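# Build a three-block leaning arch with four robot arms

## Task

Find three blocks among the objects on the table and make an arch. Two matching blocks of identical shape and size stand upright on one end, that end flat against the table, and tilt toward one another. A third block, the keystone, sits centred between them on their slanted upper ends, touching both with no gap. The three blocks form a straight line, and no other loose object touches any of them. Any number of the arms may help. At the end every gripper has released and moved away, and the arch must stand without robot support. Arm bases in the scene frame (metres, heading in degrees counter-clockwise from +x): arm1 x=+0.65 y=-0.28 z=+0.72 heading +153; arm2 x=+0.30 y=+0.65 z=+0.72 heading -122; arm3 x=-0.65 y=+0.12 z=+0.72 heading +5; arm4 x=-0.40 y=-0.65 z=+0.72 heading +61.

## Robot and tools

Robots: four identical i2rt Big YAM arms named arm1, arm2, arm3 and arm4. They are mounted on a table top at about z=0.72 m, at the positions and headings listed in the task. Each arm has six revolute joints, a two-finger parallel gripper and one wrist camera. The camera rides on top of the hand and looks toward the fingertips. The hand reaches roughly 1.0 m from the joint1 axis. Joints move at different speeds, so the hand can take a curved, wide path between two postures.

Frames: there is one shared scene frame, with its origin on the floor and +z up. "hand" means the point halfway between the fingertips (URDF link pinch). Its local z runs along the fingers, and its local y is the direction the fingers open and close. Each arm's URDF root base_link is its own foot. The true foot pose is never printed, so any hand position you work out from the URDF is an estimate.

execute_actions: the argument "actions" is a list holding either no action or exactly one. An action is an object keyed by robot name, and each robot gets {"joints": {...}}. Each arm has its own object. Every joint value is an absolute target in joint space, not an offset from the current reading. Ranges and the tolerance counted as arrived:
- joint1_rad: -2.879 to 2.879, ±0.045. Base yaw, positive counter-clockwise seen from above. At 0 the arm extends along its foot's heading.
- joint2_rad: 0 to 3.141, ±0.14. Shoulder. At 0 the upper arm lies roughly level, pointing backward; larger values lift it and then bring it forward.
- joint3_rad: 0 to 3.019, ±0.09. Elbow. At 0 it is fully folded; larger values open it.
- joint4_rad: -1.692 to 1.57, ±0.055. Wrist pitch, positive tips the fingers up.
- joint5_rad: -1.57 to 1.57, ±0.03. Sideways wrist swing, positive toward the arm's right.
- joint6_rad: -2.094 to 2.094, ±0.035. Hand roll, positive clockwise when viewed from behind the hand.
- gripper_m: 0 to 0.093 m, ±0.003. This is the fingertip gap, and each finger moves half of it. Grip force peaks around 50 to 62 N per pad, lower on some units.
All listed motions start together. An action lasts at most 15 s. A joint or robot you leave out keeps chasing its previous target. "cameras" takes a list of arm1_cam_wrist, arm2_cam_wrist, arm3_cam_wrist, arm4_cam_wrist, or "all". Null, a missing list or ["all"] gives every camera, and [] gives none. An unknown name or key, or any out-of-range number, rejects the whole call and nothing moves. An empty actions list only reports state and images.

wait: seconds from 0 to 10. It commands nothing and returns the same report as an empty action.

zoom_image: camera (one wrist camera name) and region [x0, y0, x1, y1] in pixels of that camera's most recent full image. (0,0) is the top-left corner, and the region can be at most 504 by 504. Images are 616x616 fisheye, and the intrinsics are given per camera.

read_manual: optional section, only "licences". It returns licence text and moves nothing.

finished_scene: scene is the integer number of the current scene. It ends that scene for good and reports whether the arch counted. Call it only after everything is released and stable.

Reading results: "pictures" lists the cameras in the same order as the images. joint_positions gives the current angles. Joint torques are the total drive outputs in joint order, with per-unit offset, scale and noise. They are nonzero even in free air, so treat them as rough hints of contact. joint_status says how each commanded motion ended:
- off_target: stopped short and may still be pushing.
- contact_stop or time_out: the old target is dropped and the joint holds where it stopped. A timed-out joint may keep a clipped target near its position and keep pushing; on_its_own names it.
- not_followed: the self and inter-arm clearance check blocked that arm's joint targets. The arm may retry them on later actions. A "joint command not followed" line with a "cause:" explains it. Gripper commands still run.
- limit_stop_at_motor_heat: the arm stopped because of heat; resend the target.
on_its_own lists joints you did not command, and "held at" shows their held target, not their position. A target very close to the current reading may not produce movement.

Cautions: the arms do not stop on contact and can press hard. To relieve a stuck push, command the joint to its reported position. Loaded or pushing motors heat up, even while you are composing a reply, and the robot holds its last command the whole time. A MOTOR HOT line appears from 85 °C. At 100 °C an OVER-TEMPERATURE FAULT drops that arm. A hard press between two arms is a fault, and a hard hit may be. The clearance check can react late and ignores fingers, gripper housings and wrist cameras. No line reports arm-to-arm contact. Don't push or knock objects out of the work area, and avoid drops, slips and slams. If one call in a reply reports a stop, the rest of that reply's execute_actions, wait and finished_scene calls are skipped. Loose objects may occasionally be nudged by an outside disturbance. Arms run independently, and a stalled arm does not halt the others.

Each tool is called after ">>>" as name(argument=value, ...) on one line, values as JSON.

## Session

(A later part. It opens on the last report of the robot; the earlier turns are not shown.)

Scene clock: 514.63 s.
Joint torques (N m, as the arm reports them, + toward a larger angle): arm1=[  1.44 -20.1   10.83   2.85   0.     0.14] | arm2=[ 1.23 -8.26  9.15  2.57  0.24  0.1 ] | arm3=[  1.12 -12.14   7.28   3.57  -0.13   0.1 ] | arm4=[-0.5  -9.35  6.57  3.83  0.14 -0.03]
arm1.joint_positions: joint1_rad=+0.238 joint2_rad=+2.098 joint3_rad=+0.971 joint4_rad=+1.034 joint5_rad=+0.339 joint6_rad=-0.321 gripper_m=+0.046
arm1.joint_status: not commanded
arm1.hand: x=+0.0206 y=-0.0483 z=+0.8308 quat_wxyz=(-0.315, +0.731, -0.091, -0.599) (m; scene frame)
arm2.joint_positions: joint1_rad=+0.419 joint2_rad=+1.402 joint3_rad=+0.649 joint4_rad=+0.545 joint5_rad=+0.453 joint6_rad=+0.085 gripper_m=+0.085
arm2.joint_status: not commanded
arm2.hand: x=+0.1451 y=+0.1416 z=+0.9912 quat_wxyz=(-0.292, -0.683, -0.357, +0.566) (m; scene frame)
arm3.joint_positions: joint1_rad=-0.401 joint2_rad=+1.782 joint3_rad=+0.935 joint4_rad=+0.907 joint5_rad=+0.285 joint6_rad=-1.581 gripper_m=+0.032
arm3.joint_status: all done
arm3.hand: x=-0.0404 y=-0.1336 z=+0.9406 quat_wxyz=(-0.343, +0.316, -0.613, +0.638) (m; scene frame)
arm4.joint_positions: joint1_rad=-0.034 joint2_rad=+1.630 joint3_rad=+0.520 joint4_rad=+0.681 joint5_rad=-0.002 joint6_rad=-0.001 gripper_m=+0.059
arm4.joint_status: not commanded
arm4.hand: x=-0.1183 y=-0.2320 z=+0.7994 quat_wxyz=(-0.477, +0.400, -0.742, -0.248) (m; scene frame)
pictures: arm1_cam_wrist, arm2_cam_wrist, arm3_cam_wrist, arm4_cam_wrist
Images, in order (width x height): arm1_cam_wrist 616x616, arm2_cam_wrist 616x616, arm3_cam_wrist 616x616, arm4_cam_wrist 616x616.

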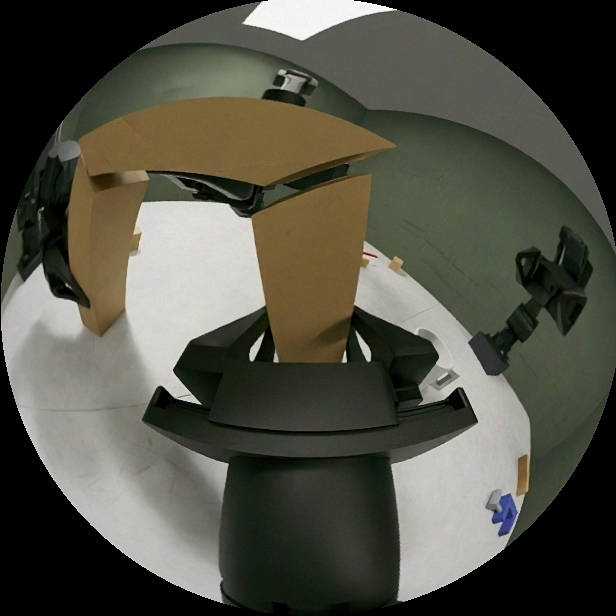

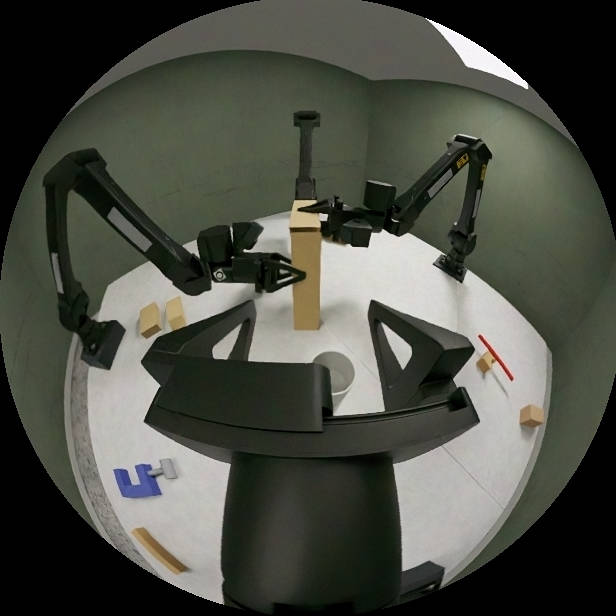

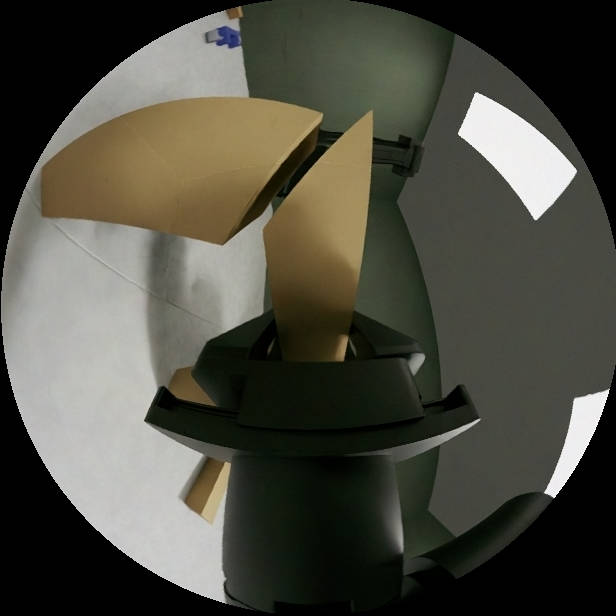

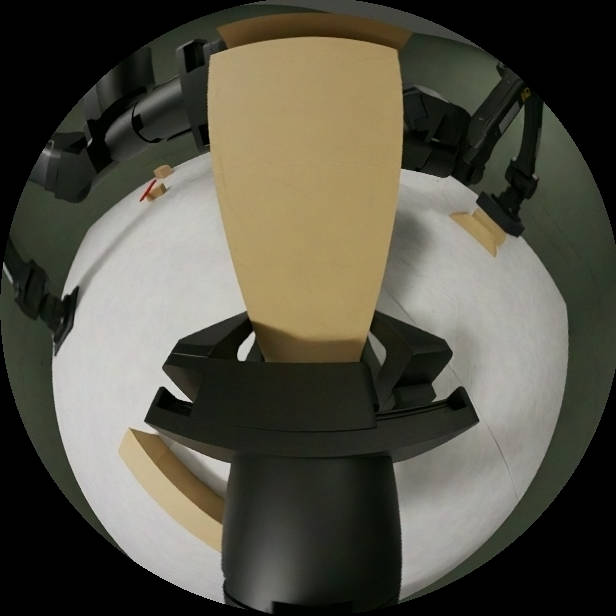

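>>> execute_actions(actions=[{"arm3":{"joints":{"joint3_rad":0.928}}}])

>>> zoom_image(camera="arm2_cam_wrist", region=[260, 180, 360, 280])

>>> zoom_image(camera="arm1_cam_wrist", region=[50, 90, 400, 350])

Scene clock: 518.30 s.
Joint torques (N m, as the arm reports them, + toward a larger angle): arm1=[  1.48 -20.24  10.79   2.81  -0.03   0.13] | arm2=[ 0.21 -8.83  9.1   2.52  0.16  0.02] | arm3=[  1.13 -12.48   7.4    3.48  -0.1    0.08] | arm4=[-0.54 -9.22  6.56  3.8   0.14 -0.03]
arm1.joint_positions: joint1_rad=+0.238 joint2_rad=+2.098 joint3_rad=+0.971 joint4_rad=+1.034 joint5_rad=+0.339 joint6_rad=-0.321 gripper_m=+0.046
arm1.joint_status: not commanded
arm1.hand: x=+0.0206 y=-0.0483 z=+0.8308 quat_wxyz=(-0.315, +0.731, -0.091, -0.599) (m; scene frame)
arm2.joint_positions: joint1_rad=+0.419 joint2_rad=+1.402 joint3_rad=+0.649 joint4_rad=+0.545 joint5_rad=+0.453 joint6_rad=+0.085 gripper_m=+0.085
arm2.joint_status: not commanded
arm2.hand: x=+0.1451 y=+0.1416 z=+0.9912 quat_wxyz=(-0.292, -0.683, -0.357, +0.566) (m; scene frame)
arm3.joint_positions: joint1_rad=-0.401 joint2_rad=+1.782 joint3_rad=+0.916 joint4_rad=+0.908 joint5_rad=+0.285 joint6_rad=-1.581 gripper_m=+0.032
arm3.joint_status: all done
arm3.hand: x=-0.0452 y=-0.1316 z=+0.9318 quat_wxyz=(-0.339, +0.321, -0.617, +0.634) (m; scene frame)
arm4.joint_positions: joint1_rad=-0.034 joint2_rad=+1.630 joint3_rad=+0.520 joint4_rad=+0.681 joint5_rad=-0.002 joint6_rad=-0.001 gripper_m=+0.059
arm4.joint_status: not commanded
arm4.hand: x=-0.1183 y=-0.2320 z=+0.7994 quat_wxyz=(-0.477, +0.400, -0.742, -0.248) (m; scene frame)
pictures: arm1_cam_wrist, arm2_cam_wrist, arm3_cam_wrist, arm4_cam_wrist
Images, in order (width x height): arm1_cam_wrist 616x616, arm2_cam_wrist 616x616, arm3_cam_wrist 616x616, arm4_cam_wrist 616x616.

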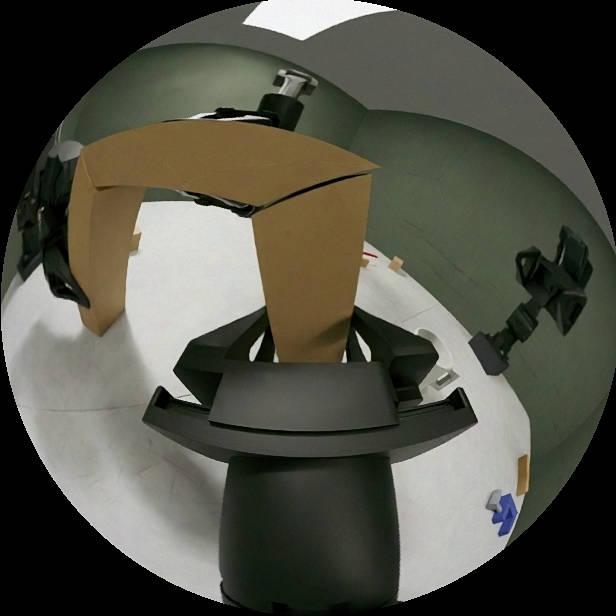

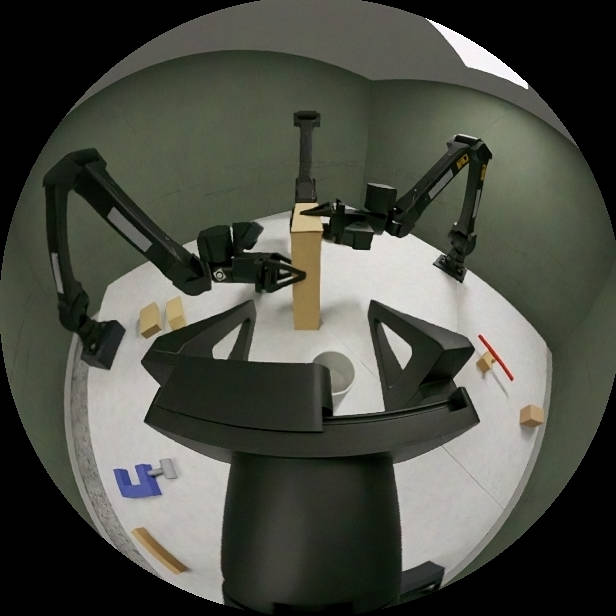

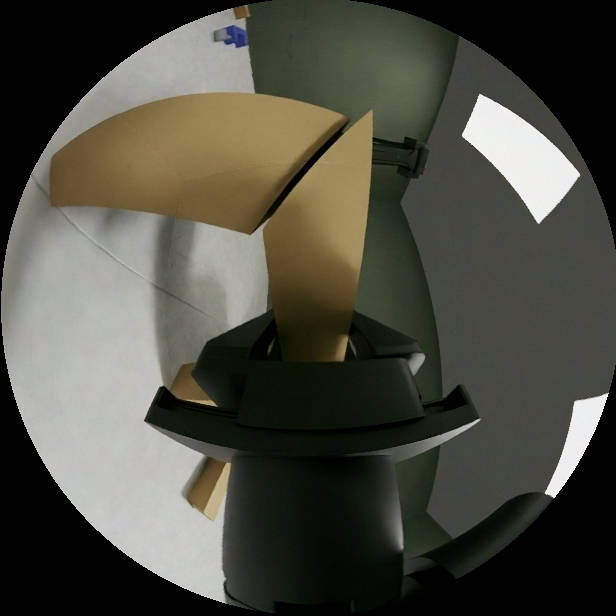

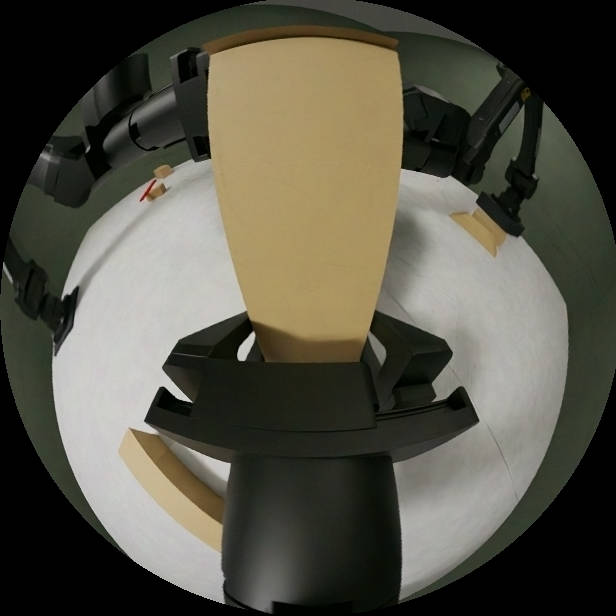

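Region (260, 180, 360, 280) of arm2_cam_wrist's 616x616 image, scaled by 5.040, with more detail than that image has.

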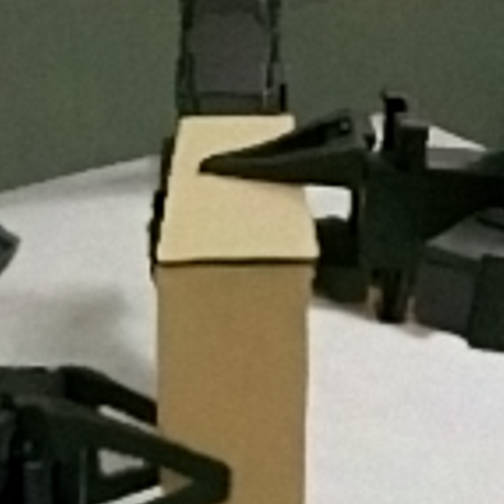

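Region (50, 90, 400, 350) of arm1_cam_wrist's 616x616 image, scaled by 1.440, with more detail than that image has; it fills the top 374 rows of this view, and the rest is white.

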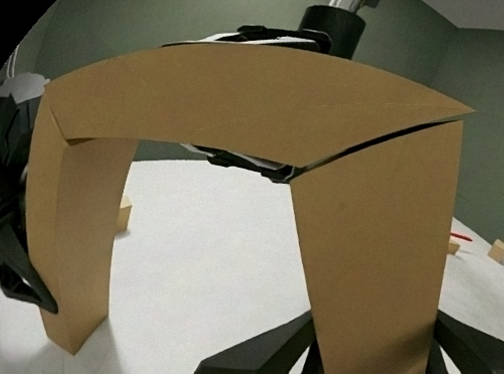

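>>> execute_actions(actions=[{"arm3":{"joints":{"gripper_m":0.048}}}])

>>> zoom_image(camera="arm1_cam_wrist", region=[50, 90, 400, 350])

>>> zoom_image(camera="arm3_cam_wrist", region=[30, 70, 400, 270])

Scene clock: 525.00 s.
Joint torques (N m, as the arm reports them, + toward a larger angle): arm1=[  0.97 -20.42  10.84   2.7   -0.02   0.14] | arm2=[-0.28 -7.99  9.08  2.58  0.16  0.03] | arm3=[  1.01 -12.38   7.31   3.16  -0.12   0.1 ] | arm4=[-0.42 -9.27  6.57  3.83  0.13 -0.03]
arm1.joint_positions: joint1_rad=+0.238 joint2_rad=+2.098 joint3_rad=+0.971 joint4_rad=+1.034 joint5_rad=+0.339 joint6_rad=-0.319 gripper_m=+0.046
arm1.joint_status: not commanded
arm1.hand: x=+0.0207 y=-0.0481 z=+0.8309 quat_wxyz=(-0.314, +0.731, -0.092, -0.599) (m; scene frame)
arm2.joint_positions: joint1_rad=+0.419 joint2_rad=+1.402 joint3_rad=+0.649 joint4_rad=+0.545 joint5_rad=+0.453 joint6_rad=+0.085 gripper_m=+0.085
arm2.joint_status: not commanded
arm2.hand: x=+0.1451 y=+0.1416 z=+0.9912 quat_wxyz=(-0.292, -0.683, -0.357, +0.566) (m; scene frame)
arm3.joint_positions: joint1_rad=-0.401 joint2_rad=+1.782 joint3_rad=+0.916 joint4_rad=+0.917 joint5_rad=+0.285 joint6_rad=-1.581 gripper_m=+0.048
arm3.joint_status: all done
arm3.hand: x=-0.0453 y=-0.1316 z=+0.9338 quat_wxyz=(-0.341, +0.319, -0.615, +0.636) (m; scene frame)
arm4.joint_positions: joint1_rad=-0.034 joint2_rad=+1.630 joint3_rad=+0.520 joint4_rad=+0.681 joint5_rad=-0.002 joint6_rad=+0.000 gripper_m=+0.059
arm4.joint_status: not commanded
arm4.hand: x=-0.1183 y=-0.2320 z=+0.7995 quat_wxyz=(-0.477, +0.400, -0.742, -0.249) (m; scene frame)
pictures: arm1_cam_wrist, arm2_cam_wrist, arm3_cam_wrist, arm4_cam_wrist
Images, in order (width x height): arm1_cam_wrist 616x616, arm2_cam_wrist 616x616, arm3_cam_wrist 616x616, arm4_cam_wrist 616x616.

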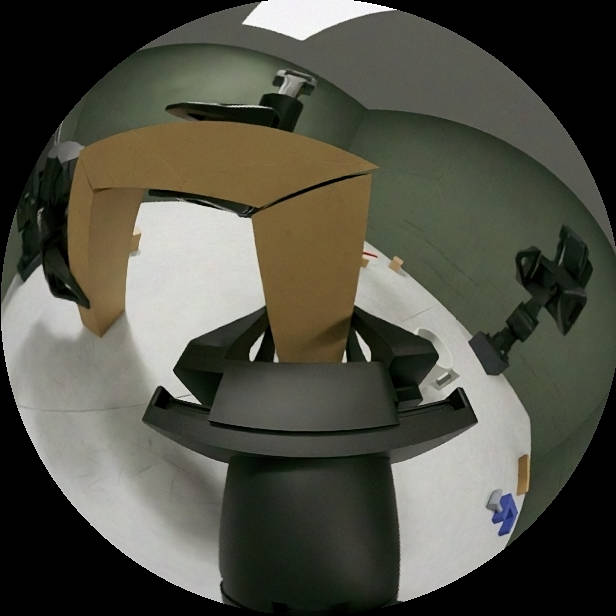

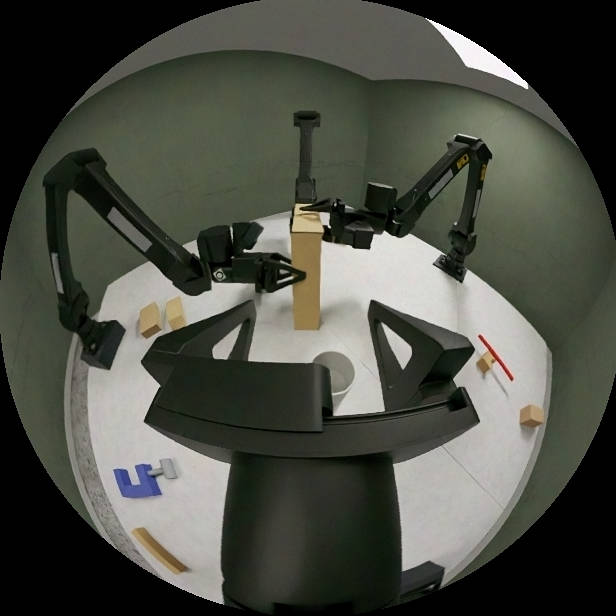

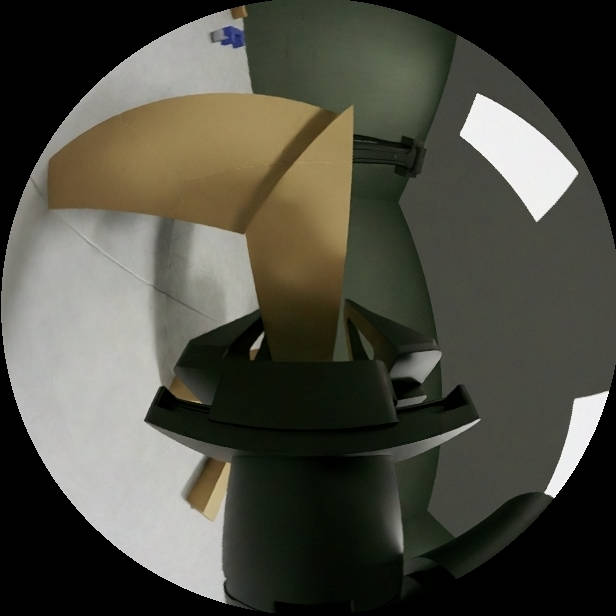

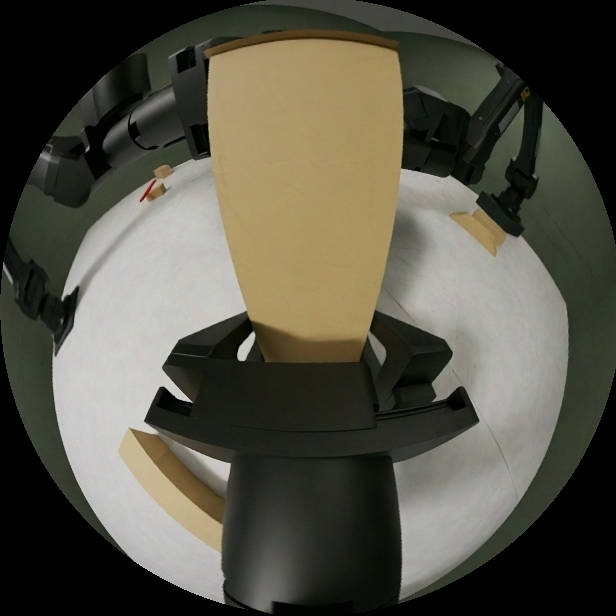

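Region (50, 90, 400, 350) of arm1_cam_wrist's 616x616 image, scaled by 1.440, with more detail than that image has; it fills the top 374 rows of this view, and the rest is white.

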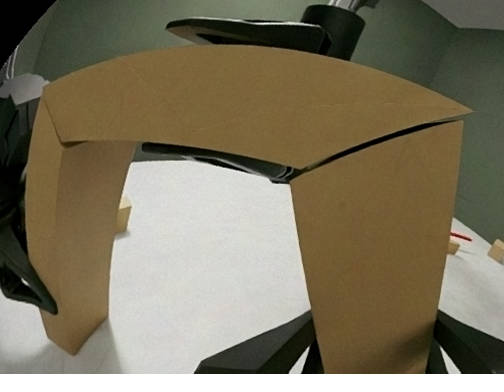

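Region (30, 70, 400, 270) of arm3_cam_wrist's 616x616 image, scaled by 1.362, with more detail than that image has; it fills the top 272 rows of this view, and the rest is white.

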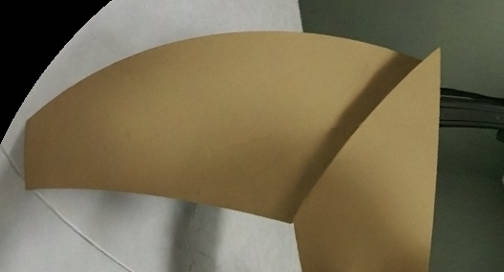

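>>> execute_actions(actions=[{"arm3":{"joints":{"gripper_m":0.08}}}])

>>> zoom_image(camera="arm1_cam_wrist", region=[50, 90, 400, 350])

>>> zoom_image(camera="arm2_cam_wrist", region=[230, 185, 390, 345])

Scene clock: 527.97 s.
Joint torques (N m, as the arm reports them, + toward a larger angle): arm1=[  1.08 -20.12  10.77   2.68   0.     0.12] | arm2=[ 0.29 -7.73  9.26  2.78  0.22  0.05] | arm3=[  0.43 -12.54   7.27   3.07  -0.1    0.12] | arm4=[-0.54 -9.17  6.58  3.82  0.14 -0.03]
arm1.joint_positions: joint1_rad=+0.238 joint2_rad=+2.098 joint3_rad=+0.971 joint4_rad=+1.034 joint5_rad=+0.339 joint6_rad=-0.319 gripper_m=+0.046
arm1.joint_status: not commanded
arm1.hand: x=+0.0207 y=-0.0481 z=+0.8309 quat_wxyz=(-0.314, +0.731, -0.092, -0.599) (m; scene frame)
arm2.joint_positions: joint1_rad=+0.419 joint2_rad=+1.402 joint3_rad=+0.649 joint4_rad=+0.545 joint5_rad=+0.453 joint6_rad=+0.085 gripper_m=+0.085
arm2.joint_status: not commanded
arm2.hand: x=+0.1451 y=+0.1416 z=+0.9912 quat_wxyz=(-0.292, -0.683, -0.357, +0.566) (m; scene frame)
arm3.joint_positions: joint1_rad=-0.401 joint2_rad=+1.782 joint3_rad=+0.916 joint4_rad=+0.917 joint5_rad=+0.285 joint6_rad=-1.581 gripper_m=+0.080
arm3.joint_status: all done
arm3.hand: x=-0.0453 y=-0.1316 z=+0.9338 quat_wxyz=(-0.341, +0.319, -0.615, +0.636) (m; scene frame)
arm4.joint_positions: joint1_rad=-0.034 joint2_rad=+1.630 joint3_rad=+0.520 joint4_rad=+0.681 joint5_rad=-0.002 joint6_rad=+0.000 gripper_m=+0.059
arm4.joint_status: not commanded
arm4.hand: x=-0.1183 y=-0.2320 z=+0.7995 quat_wxyz=(-0.477, +0.400, -0.742, -0.249) (m; scene frame)
pictures: arm1_cam_wrist, arm2_cam_wrist, arm3_cam_wrist, arm4_cam_wrist
Images, in order (width x height): arm1_cam_wrist 616x616, arm2_cam_wrist 616x616, arm3_cam_wrist 616x616, arm4_cam_wrist 616x616.

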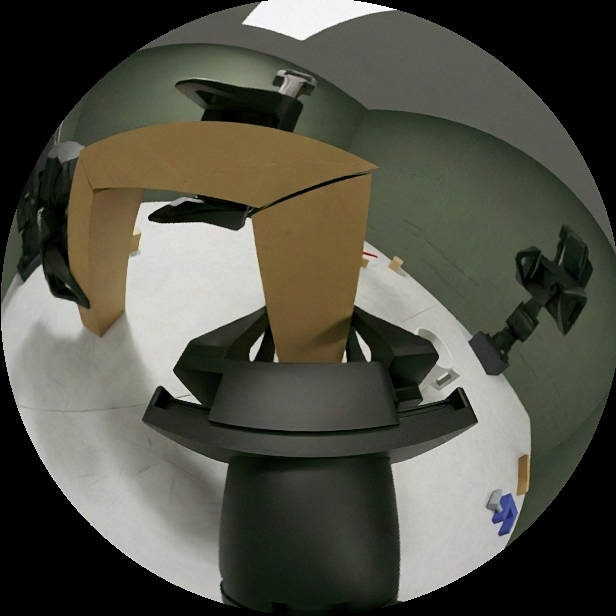

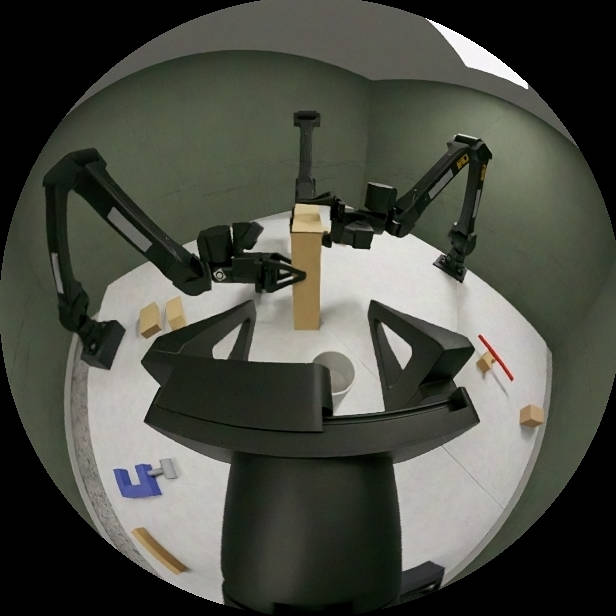

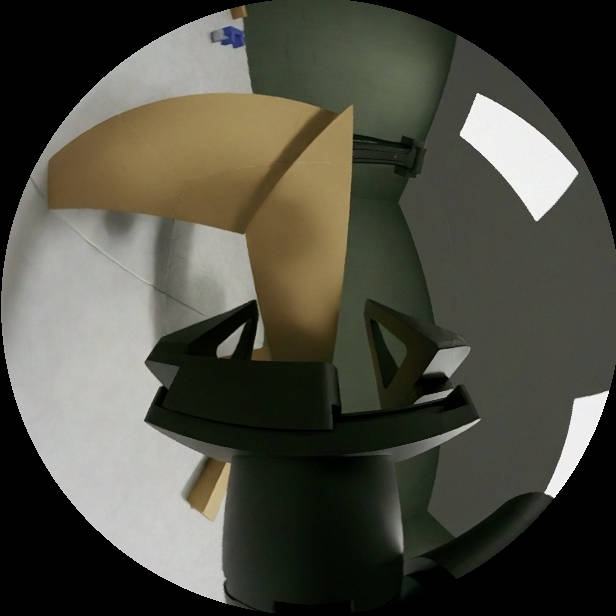

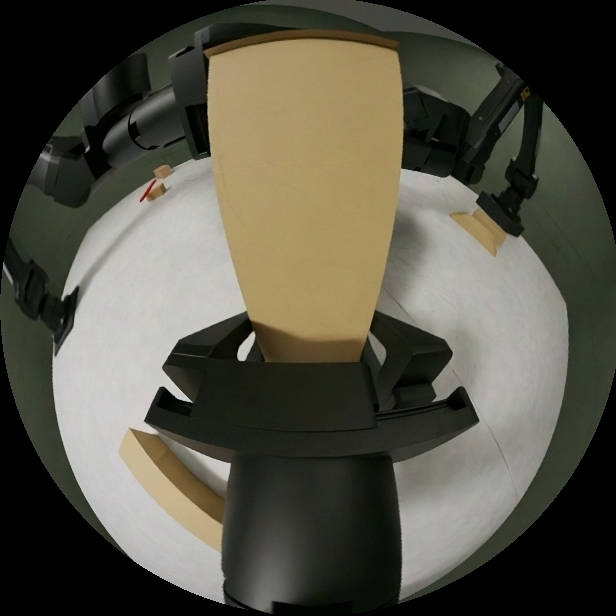

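Region (50, 90, 400, 350) of arm1_cam_wrist's 616x616 image, scaled by 1.440, with more detail than that image has; it fills the top 374 rows of this view, and the rest is white.

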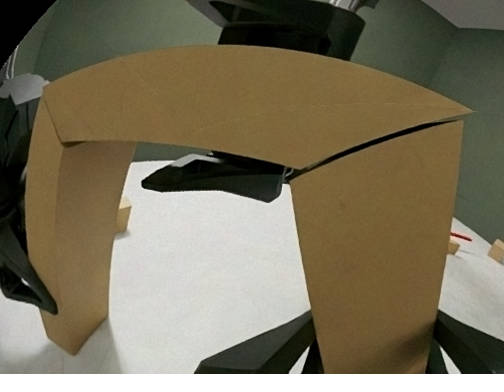

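Region (230, 185, 390, 345) of arm2_cam_wrist's 616x616 image, scaled by 3.150, with more detail than that image has.

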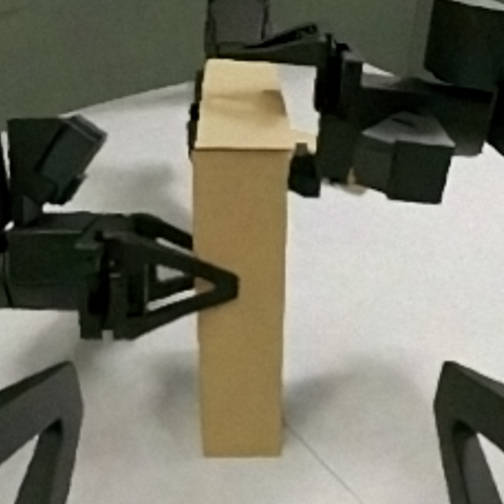

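>>> execute_actions(actions=[{"arm1":{"joints":{"gripper_m":0.056}}}])

>>> zoom_image(camera="arm1_cam_wrist", region=[50, 90, 400, 350])

>>> zoom_image(camera="arm2_cam_wrist", region=[230, 185, 390, 345])

Scene clock: 531.47 s.
Joint torques (N m, as the arm reports them, + toward a larger angle): arm1=[  1.07 -20.65   9.02   2.14  -0.04   0.11] | arm2=[ 0.04 -8.37  9.04  2.55  0.28  0.02] | arm3=[  1.24 -12.51   7.25   3.    -0.09   0.08] | arm4=[-0.46 -9.29  6.56  3.83  0.14 -0.04]
arm1.joint_positions: joint1_rad=+0.238 joint2_rad=+2.098 joint3_rad=+0.998 joint4_rad=+1.053 joint5_rad=+0.339 joint6_rad=-0.319 gripper_m=+0.056
arm1.joint_status: all done
arm1.hand: x=+0.0110 y=-0.0456 z=+0.8461 quat_wxyz=(-0.316, +0.715, -0.095, -0.616) (m; scene frame)
arm2.joint_positions: joint1_rad=+0.419 joint2_rad=+1.402 joint3_rad=+0.649 joint4_rad=+0.545 joint5_rad=+0.453 joint6_rad=+0.085 gripper_m=+0.085
arm2.joint_status: not commanded
arm2.hand: x=+0.1451 y=+0.1416 z=+0.9912 quat_wxyz=(-0.292, -0.683, -0.357, +0.566) (m; scene frame)
arm3.joint_positions: joint1_rad=-0.401 joint2_rad=+1.782 joint3_rad=+0.916 joint4_rad=+0.917 joint5_rad=+0.285 joint6_rad=-1.581 gripper_m=+0.080
arm3.joint_status: not commanded
arm3.hand: x=-0.0453 y=-0.1316 z=+0.9338 quat_wxyz=(-0.341, +0.319, -0.615, +0.636) (m; scene frame)
arm4.joint_positions: joint1_rad=-0.034 joint2_rad=+1.630 joint3_rad=+0.520 joint4_rad=+0.681 joint5_rad=-0.002 joint6_rad=+0.000 gripper_m=+0.059
arm4.joint_status: not commanded
arm4.hand: x=-0.1182 y=-0.2321 z=+0.7995 quat_wxyz=(-0.477, +0.400, -0.742, -0.248) (m; scene frame)
pictures: arm1_cam_wrist, arm2_cam_wrist, arm3_cam_wrist, arm4_cam_wrist
Images, in order (width x height): arm1_cam_wrist 616x616, arm2_cam_wrist 616x616, arm3_cam_wrist 616x616, arm4_cam_wrist 616x616.

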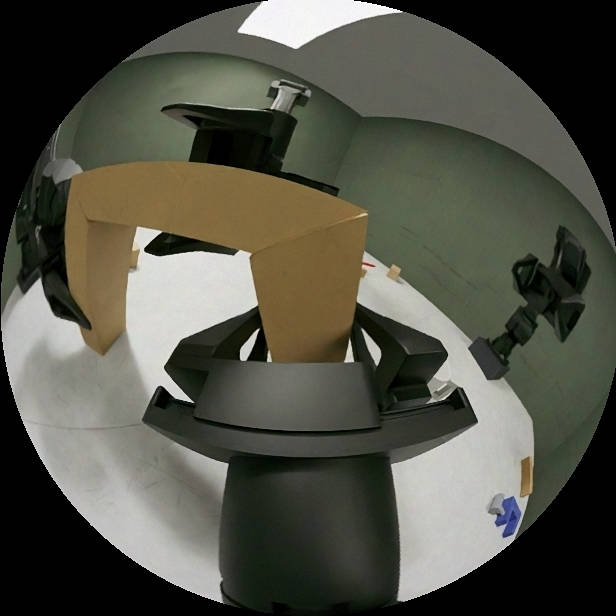

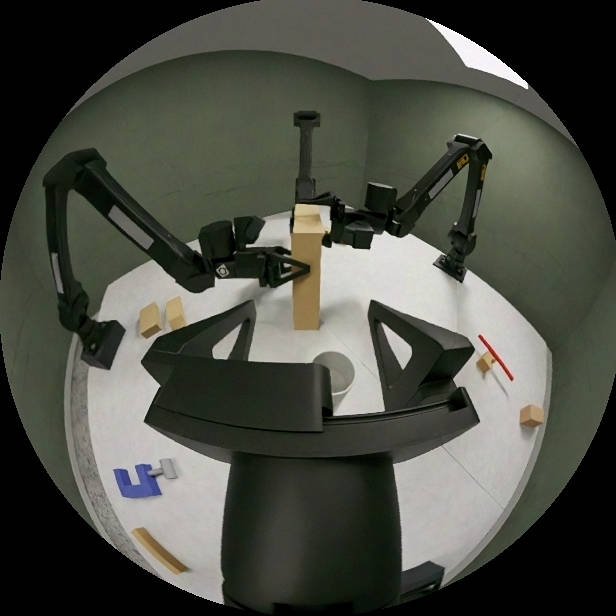

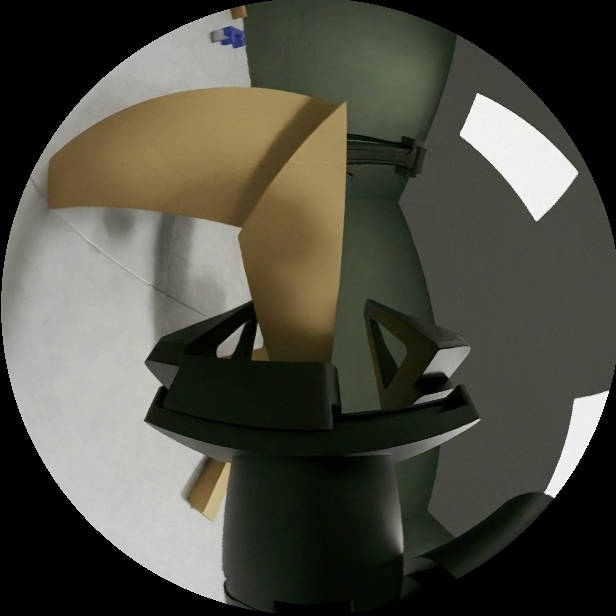

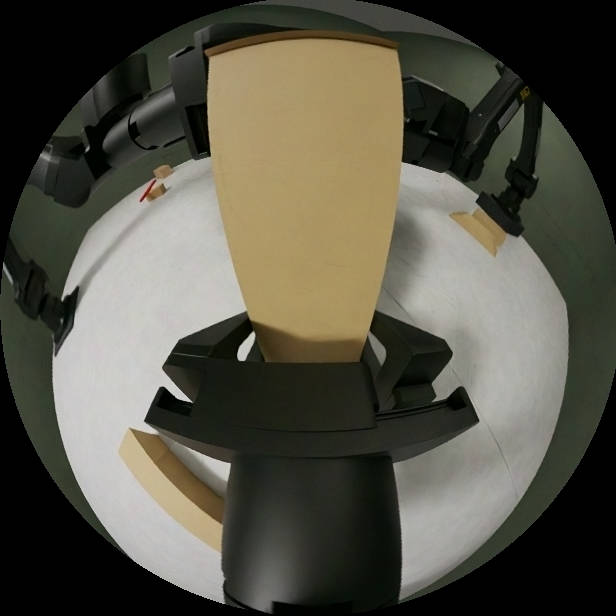

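Region (50, 90, 400, 350) of arm1_cam_wrist's 616x616 image, scaled by 1.440, with more detail than that image has; it fills the top 374 rows of this view, and the rest is white.

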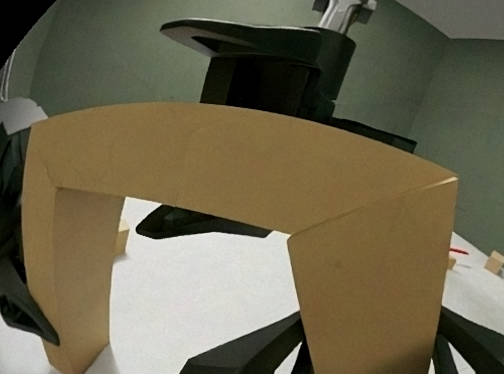

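Region (230, 185, 390, 345) of arm2_cam_wrist's 616x616 image, scaled by 3.150, with more detail than that image has.

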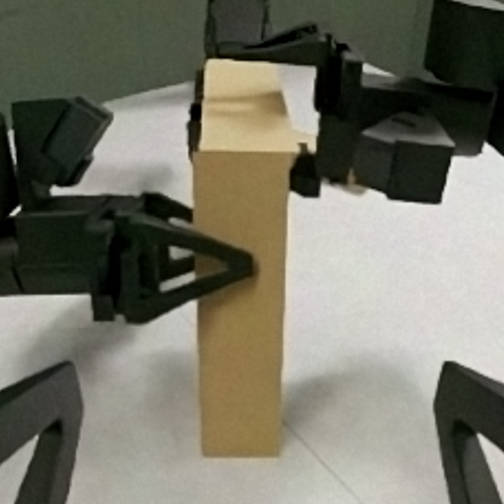

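>>> execute_actions(actions=[{"arm1":{"joints":{"gripper_m":0.09}},"arm4":{"joints":{"gripper_m":0.09}}}])

>>> zoom_image(camera="arm1_cam_wrist", region=[30, 110, 400, 380])

Scene clock: 534.27 s.
Joint torques (N m, as the arm reports them, + toward a larger angle): arm1=[  1.13 -20.83   8.95   2.18  -0.01   0.13] | arm2=[-0.23 -8.98  9.12  2.53  0.23  0.04] | arm3=[  0.8  -12.92   7.33   3.09  -0.12   0.06] | arm4=[-0.53 -9.41  6.61  3.06  0.14 -0.05]
arm1.joint_positions: joint1_rad=+0.238 joint2_rad=+2.098 joint3_rad=+0.998 joint4_rad=+1.053 joint5_rad=+0.339 joint6_rad=-0.319 gripper_m=+0.090
arm1.joint_status: all done
arm1.hand: x=+0.0110 y=-0.0456 z=+0.8461 quat_wxyz=(-0.316, +0.715, -0.095, -0.616) (m; scene frame)
arm2.joint_positions: joint1_rad=+0.419 joint2_rad=+1.402 joint3_rad=+0.649 joint4_rad=+0.545 joint5_rad=+0.453 joint6_rad=+0.085 gripper_m=+0.085
arm2.joint_status: not commanded
arm2.hand: x=+0.1451 y=+0.1416 z=+0.9912 quat_wxyz=(-0.292, -0.683, -0.357, +0.566) (m; scene frame)
arm3.joint_positions: joint1_rad=-0.401 joint2_rad=+1.782 joint3_rad=+0.916 joint4_rad=+0.917 joint5_rad=+0.285 joint6_rad=-1.581 gripper_m=+0.080
arm3.joint_status: not commanded
arm3.hand: x=-0.0453 y=-0.1316 z=+0.9338 quat_wxyz=(-0.341, +0.319, -0.615, +0.636) (m; scene frame)
arm4.joint_positions: joint1_rad=-0.034 joint2_rad=+1.630 joint3_rad=+0.520 joint4_rad=+0.697 joint5_rad=-0.002 joint6_rad=+0.000 gripper_m=+0.090
arm4.joint_status: all done
arm4.hand: x=-0.1173 y=-0.2307 z=+0.8031 quat_wxyz=(-0.483, +0.398, -0.738, -0.252) (m; scene frame)
pictures: arm1_cam_wrist, arm2_cam_wrist, arm3_cam_wrist, arm4_cam_wrist
Images, in order (width x height): arm1_cam_wrist 616x616, arm2_cam_wrist 616x616, arm3_cam_wrist 616x616, arm4_cam_wrist 616x616.

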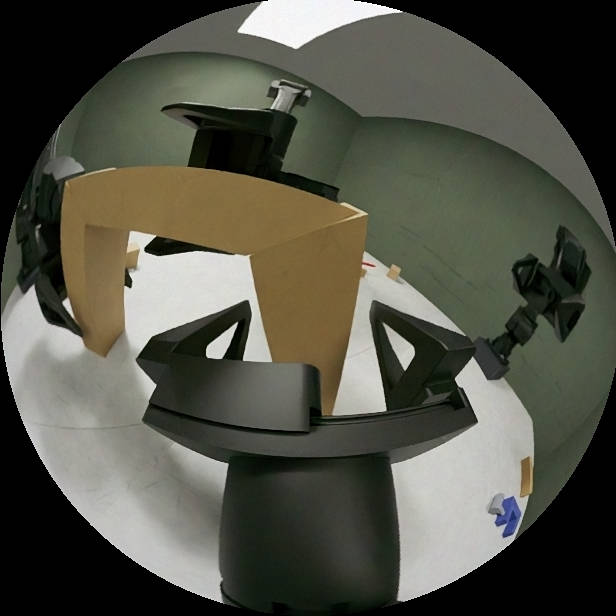

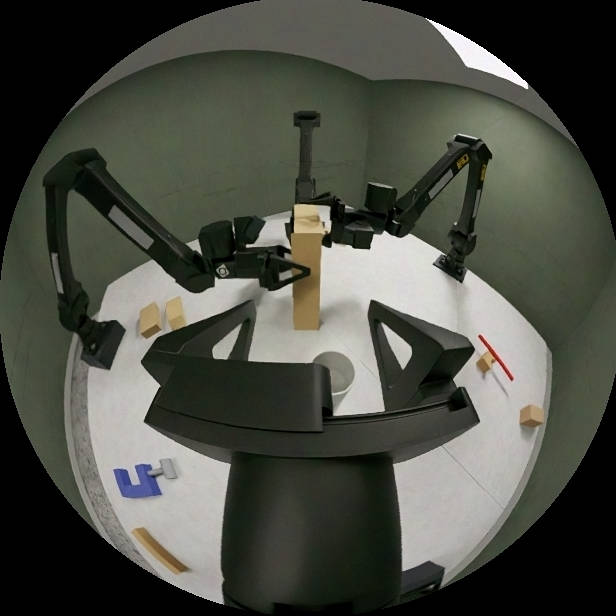

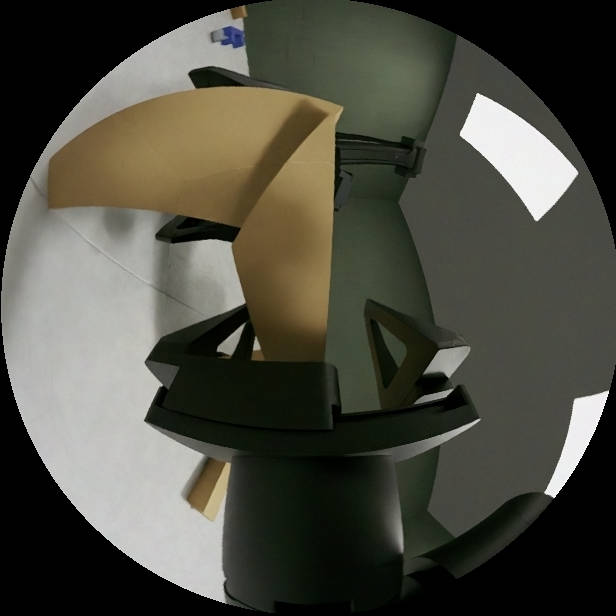

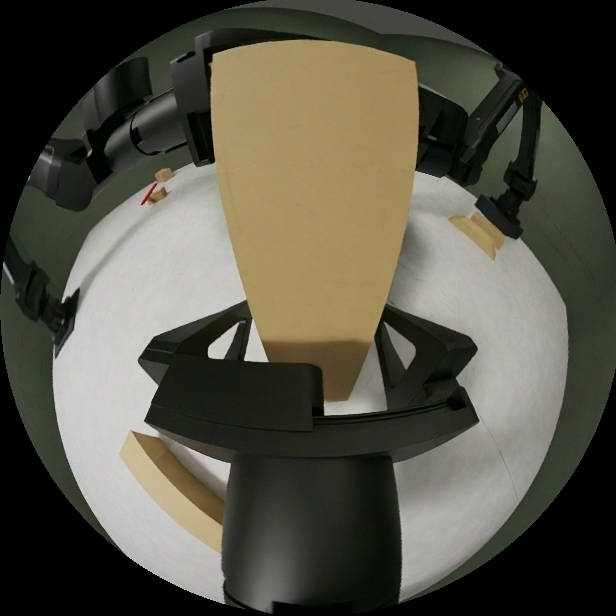

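Region (30, 110, 400, 380) of arm1_cam_wrist's 616x616 image, scaled by 1.362, with more detail than that image has; it fills the top 368 rows of this view, and the rest is white.

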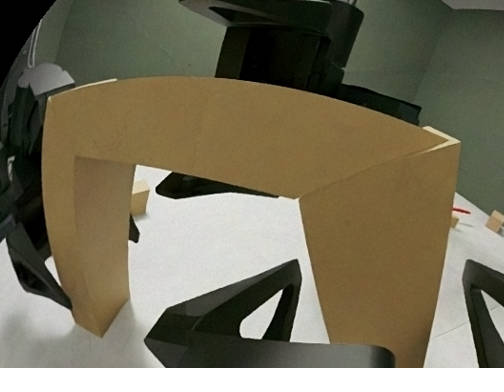

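>>> execute_actions(actions=[{"arm1":{"joints":{"joint3_rad":0.86}},"arm3":{"joints":{"joint2_rad":1.735,"joint3_rad":0.865,"gripper_m":0.092}},"arm4":{"joints":{"joint2_rad":1.52,"joint3_rad":0.43}}}])

Scene clock: 562.53 s.
Joint torques (N m, as the arm reports them, + toward a larger angle): arm1=[  1.05 -18.93   5.59   1.92   0.02   0.13] | arm2=[-0.55 -8.19  8.8   2.6   0.21  0.06] | arm3=[  0.75 -14.8    6.57   2.88  -0.1    0.08] | arm4=[-0.46 -7.68  5.23  2.98  0.14 -0.04]
arm1.joint_positions: joint1_rad=+0.238 joint2_rad=+2.098 joint3_rad=+0.857 joint4_rad=+1.056 joint5_rad=+0.339 joint6_rad=-0.319 gripper_m=+0.090
arm1.joint_status: all done
arm1.hand: x=+0.0623 y=-0.0591 z=+0.7932 quat_wxyz=(-0.309, +0.760, -0.085, -0.565) (m; scene frame)
arm2.joint_positions: joint1_rad=+0.419 joint2_rad=+1.402 joint3_rad=+0.649 joint4_rad=+0.545 joint5_rad=+0.453 joint6_rad=+0.085 gripper_m=+0.085
arm2.joint_status: not commanded
arm2.hand: x=+0.1451 y=+0.1416 z=+0.9912 quat_wxyz=(-0.292, -0.683, -0.357, +0.566) (m; scene frame)
arm3.joint_positions: joint1_rad=-0.401 joint2_rad=+1.769 joint3_rad=+0.858 joint4_rad=+0.919 joint5_rad=+0.285 joint6_rad=-1.581 gripper_m=+0.092
arm3.joint_status: all done
arm3.hand: x=-0.0621 y=-0.1258 z=+0.9143 quat_wxyz=(-0.330, +0.330, -0.626, +0.625) (m; scene frame)
arm4.joint_positions: joint1_rad=-0.034 joint2_rad=+1.525 joint3_rad=+0.435 joint4_rad=+0.699 joint5_rad=-0.002 joint6_rad=+0.000 gripper_m=+0.090
arm4.joint_status: all done
arm4.hand: x=-0.1345 y=-0.2559 z=+0.8194 quat_wxyz=(-0.491, +0.395, -0.733, -0.256) (m; scene frame)
pictures: arm1_cam_wrist, arm2_cam_wrist, arm3_cam_wrist, arm4_cam_wrist
Images, in order (width x height): arm1_cam_wrist 616x616, arm2_cam_wrist 616x616, arm3_cam_wrist 616x616, arm4_cam_wrist 616x616.

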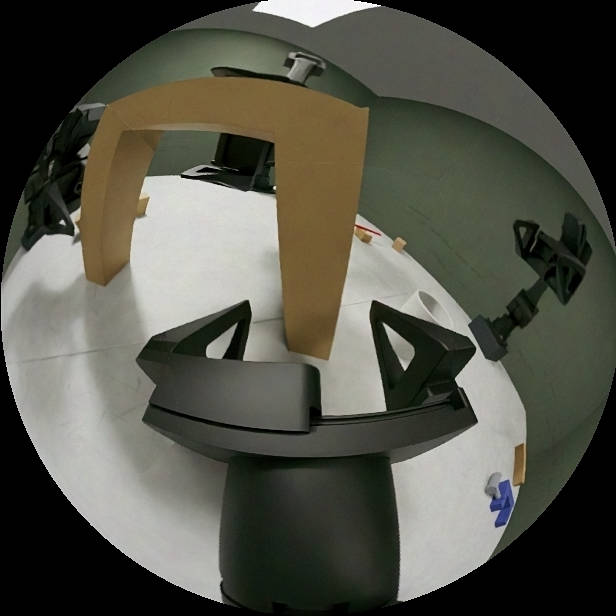

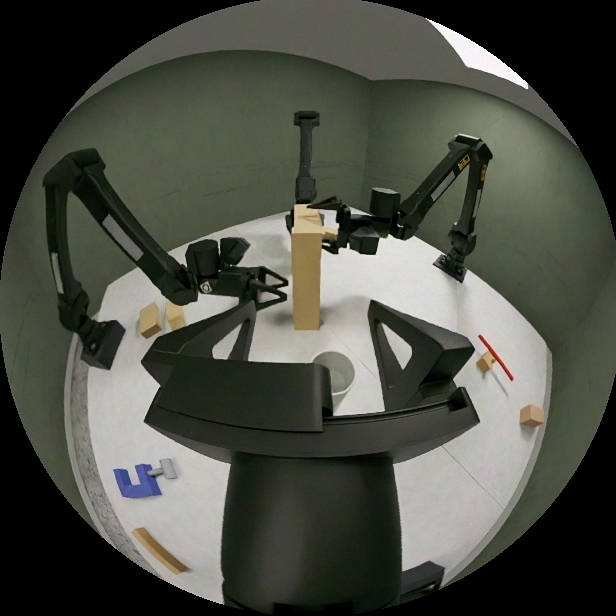

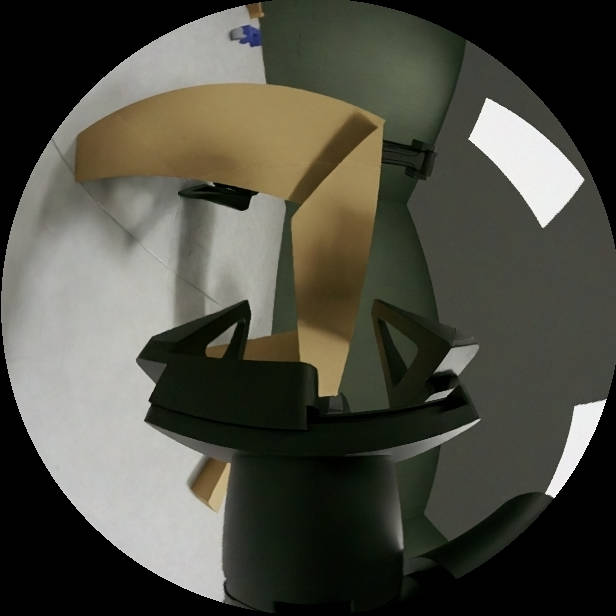

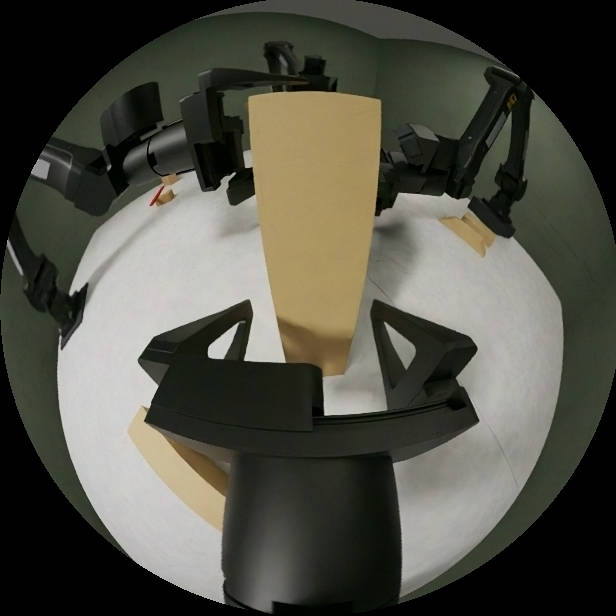

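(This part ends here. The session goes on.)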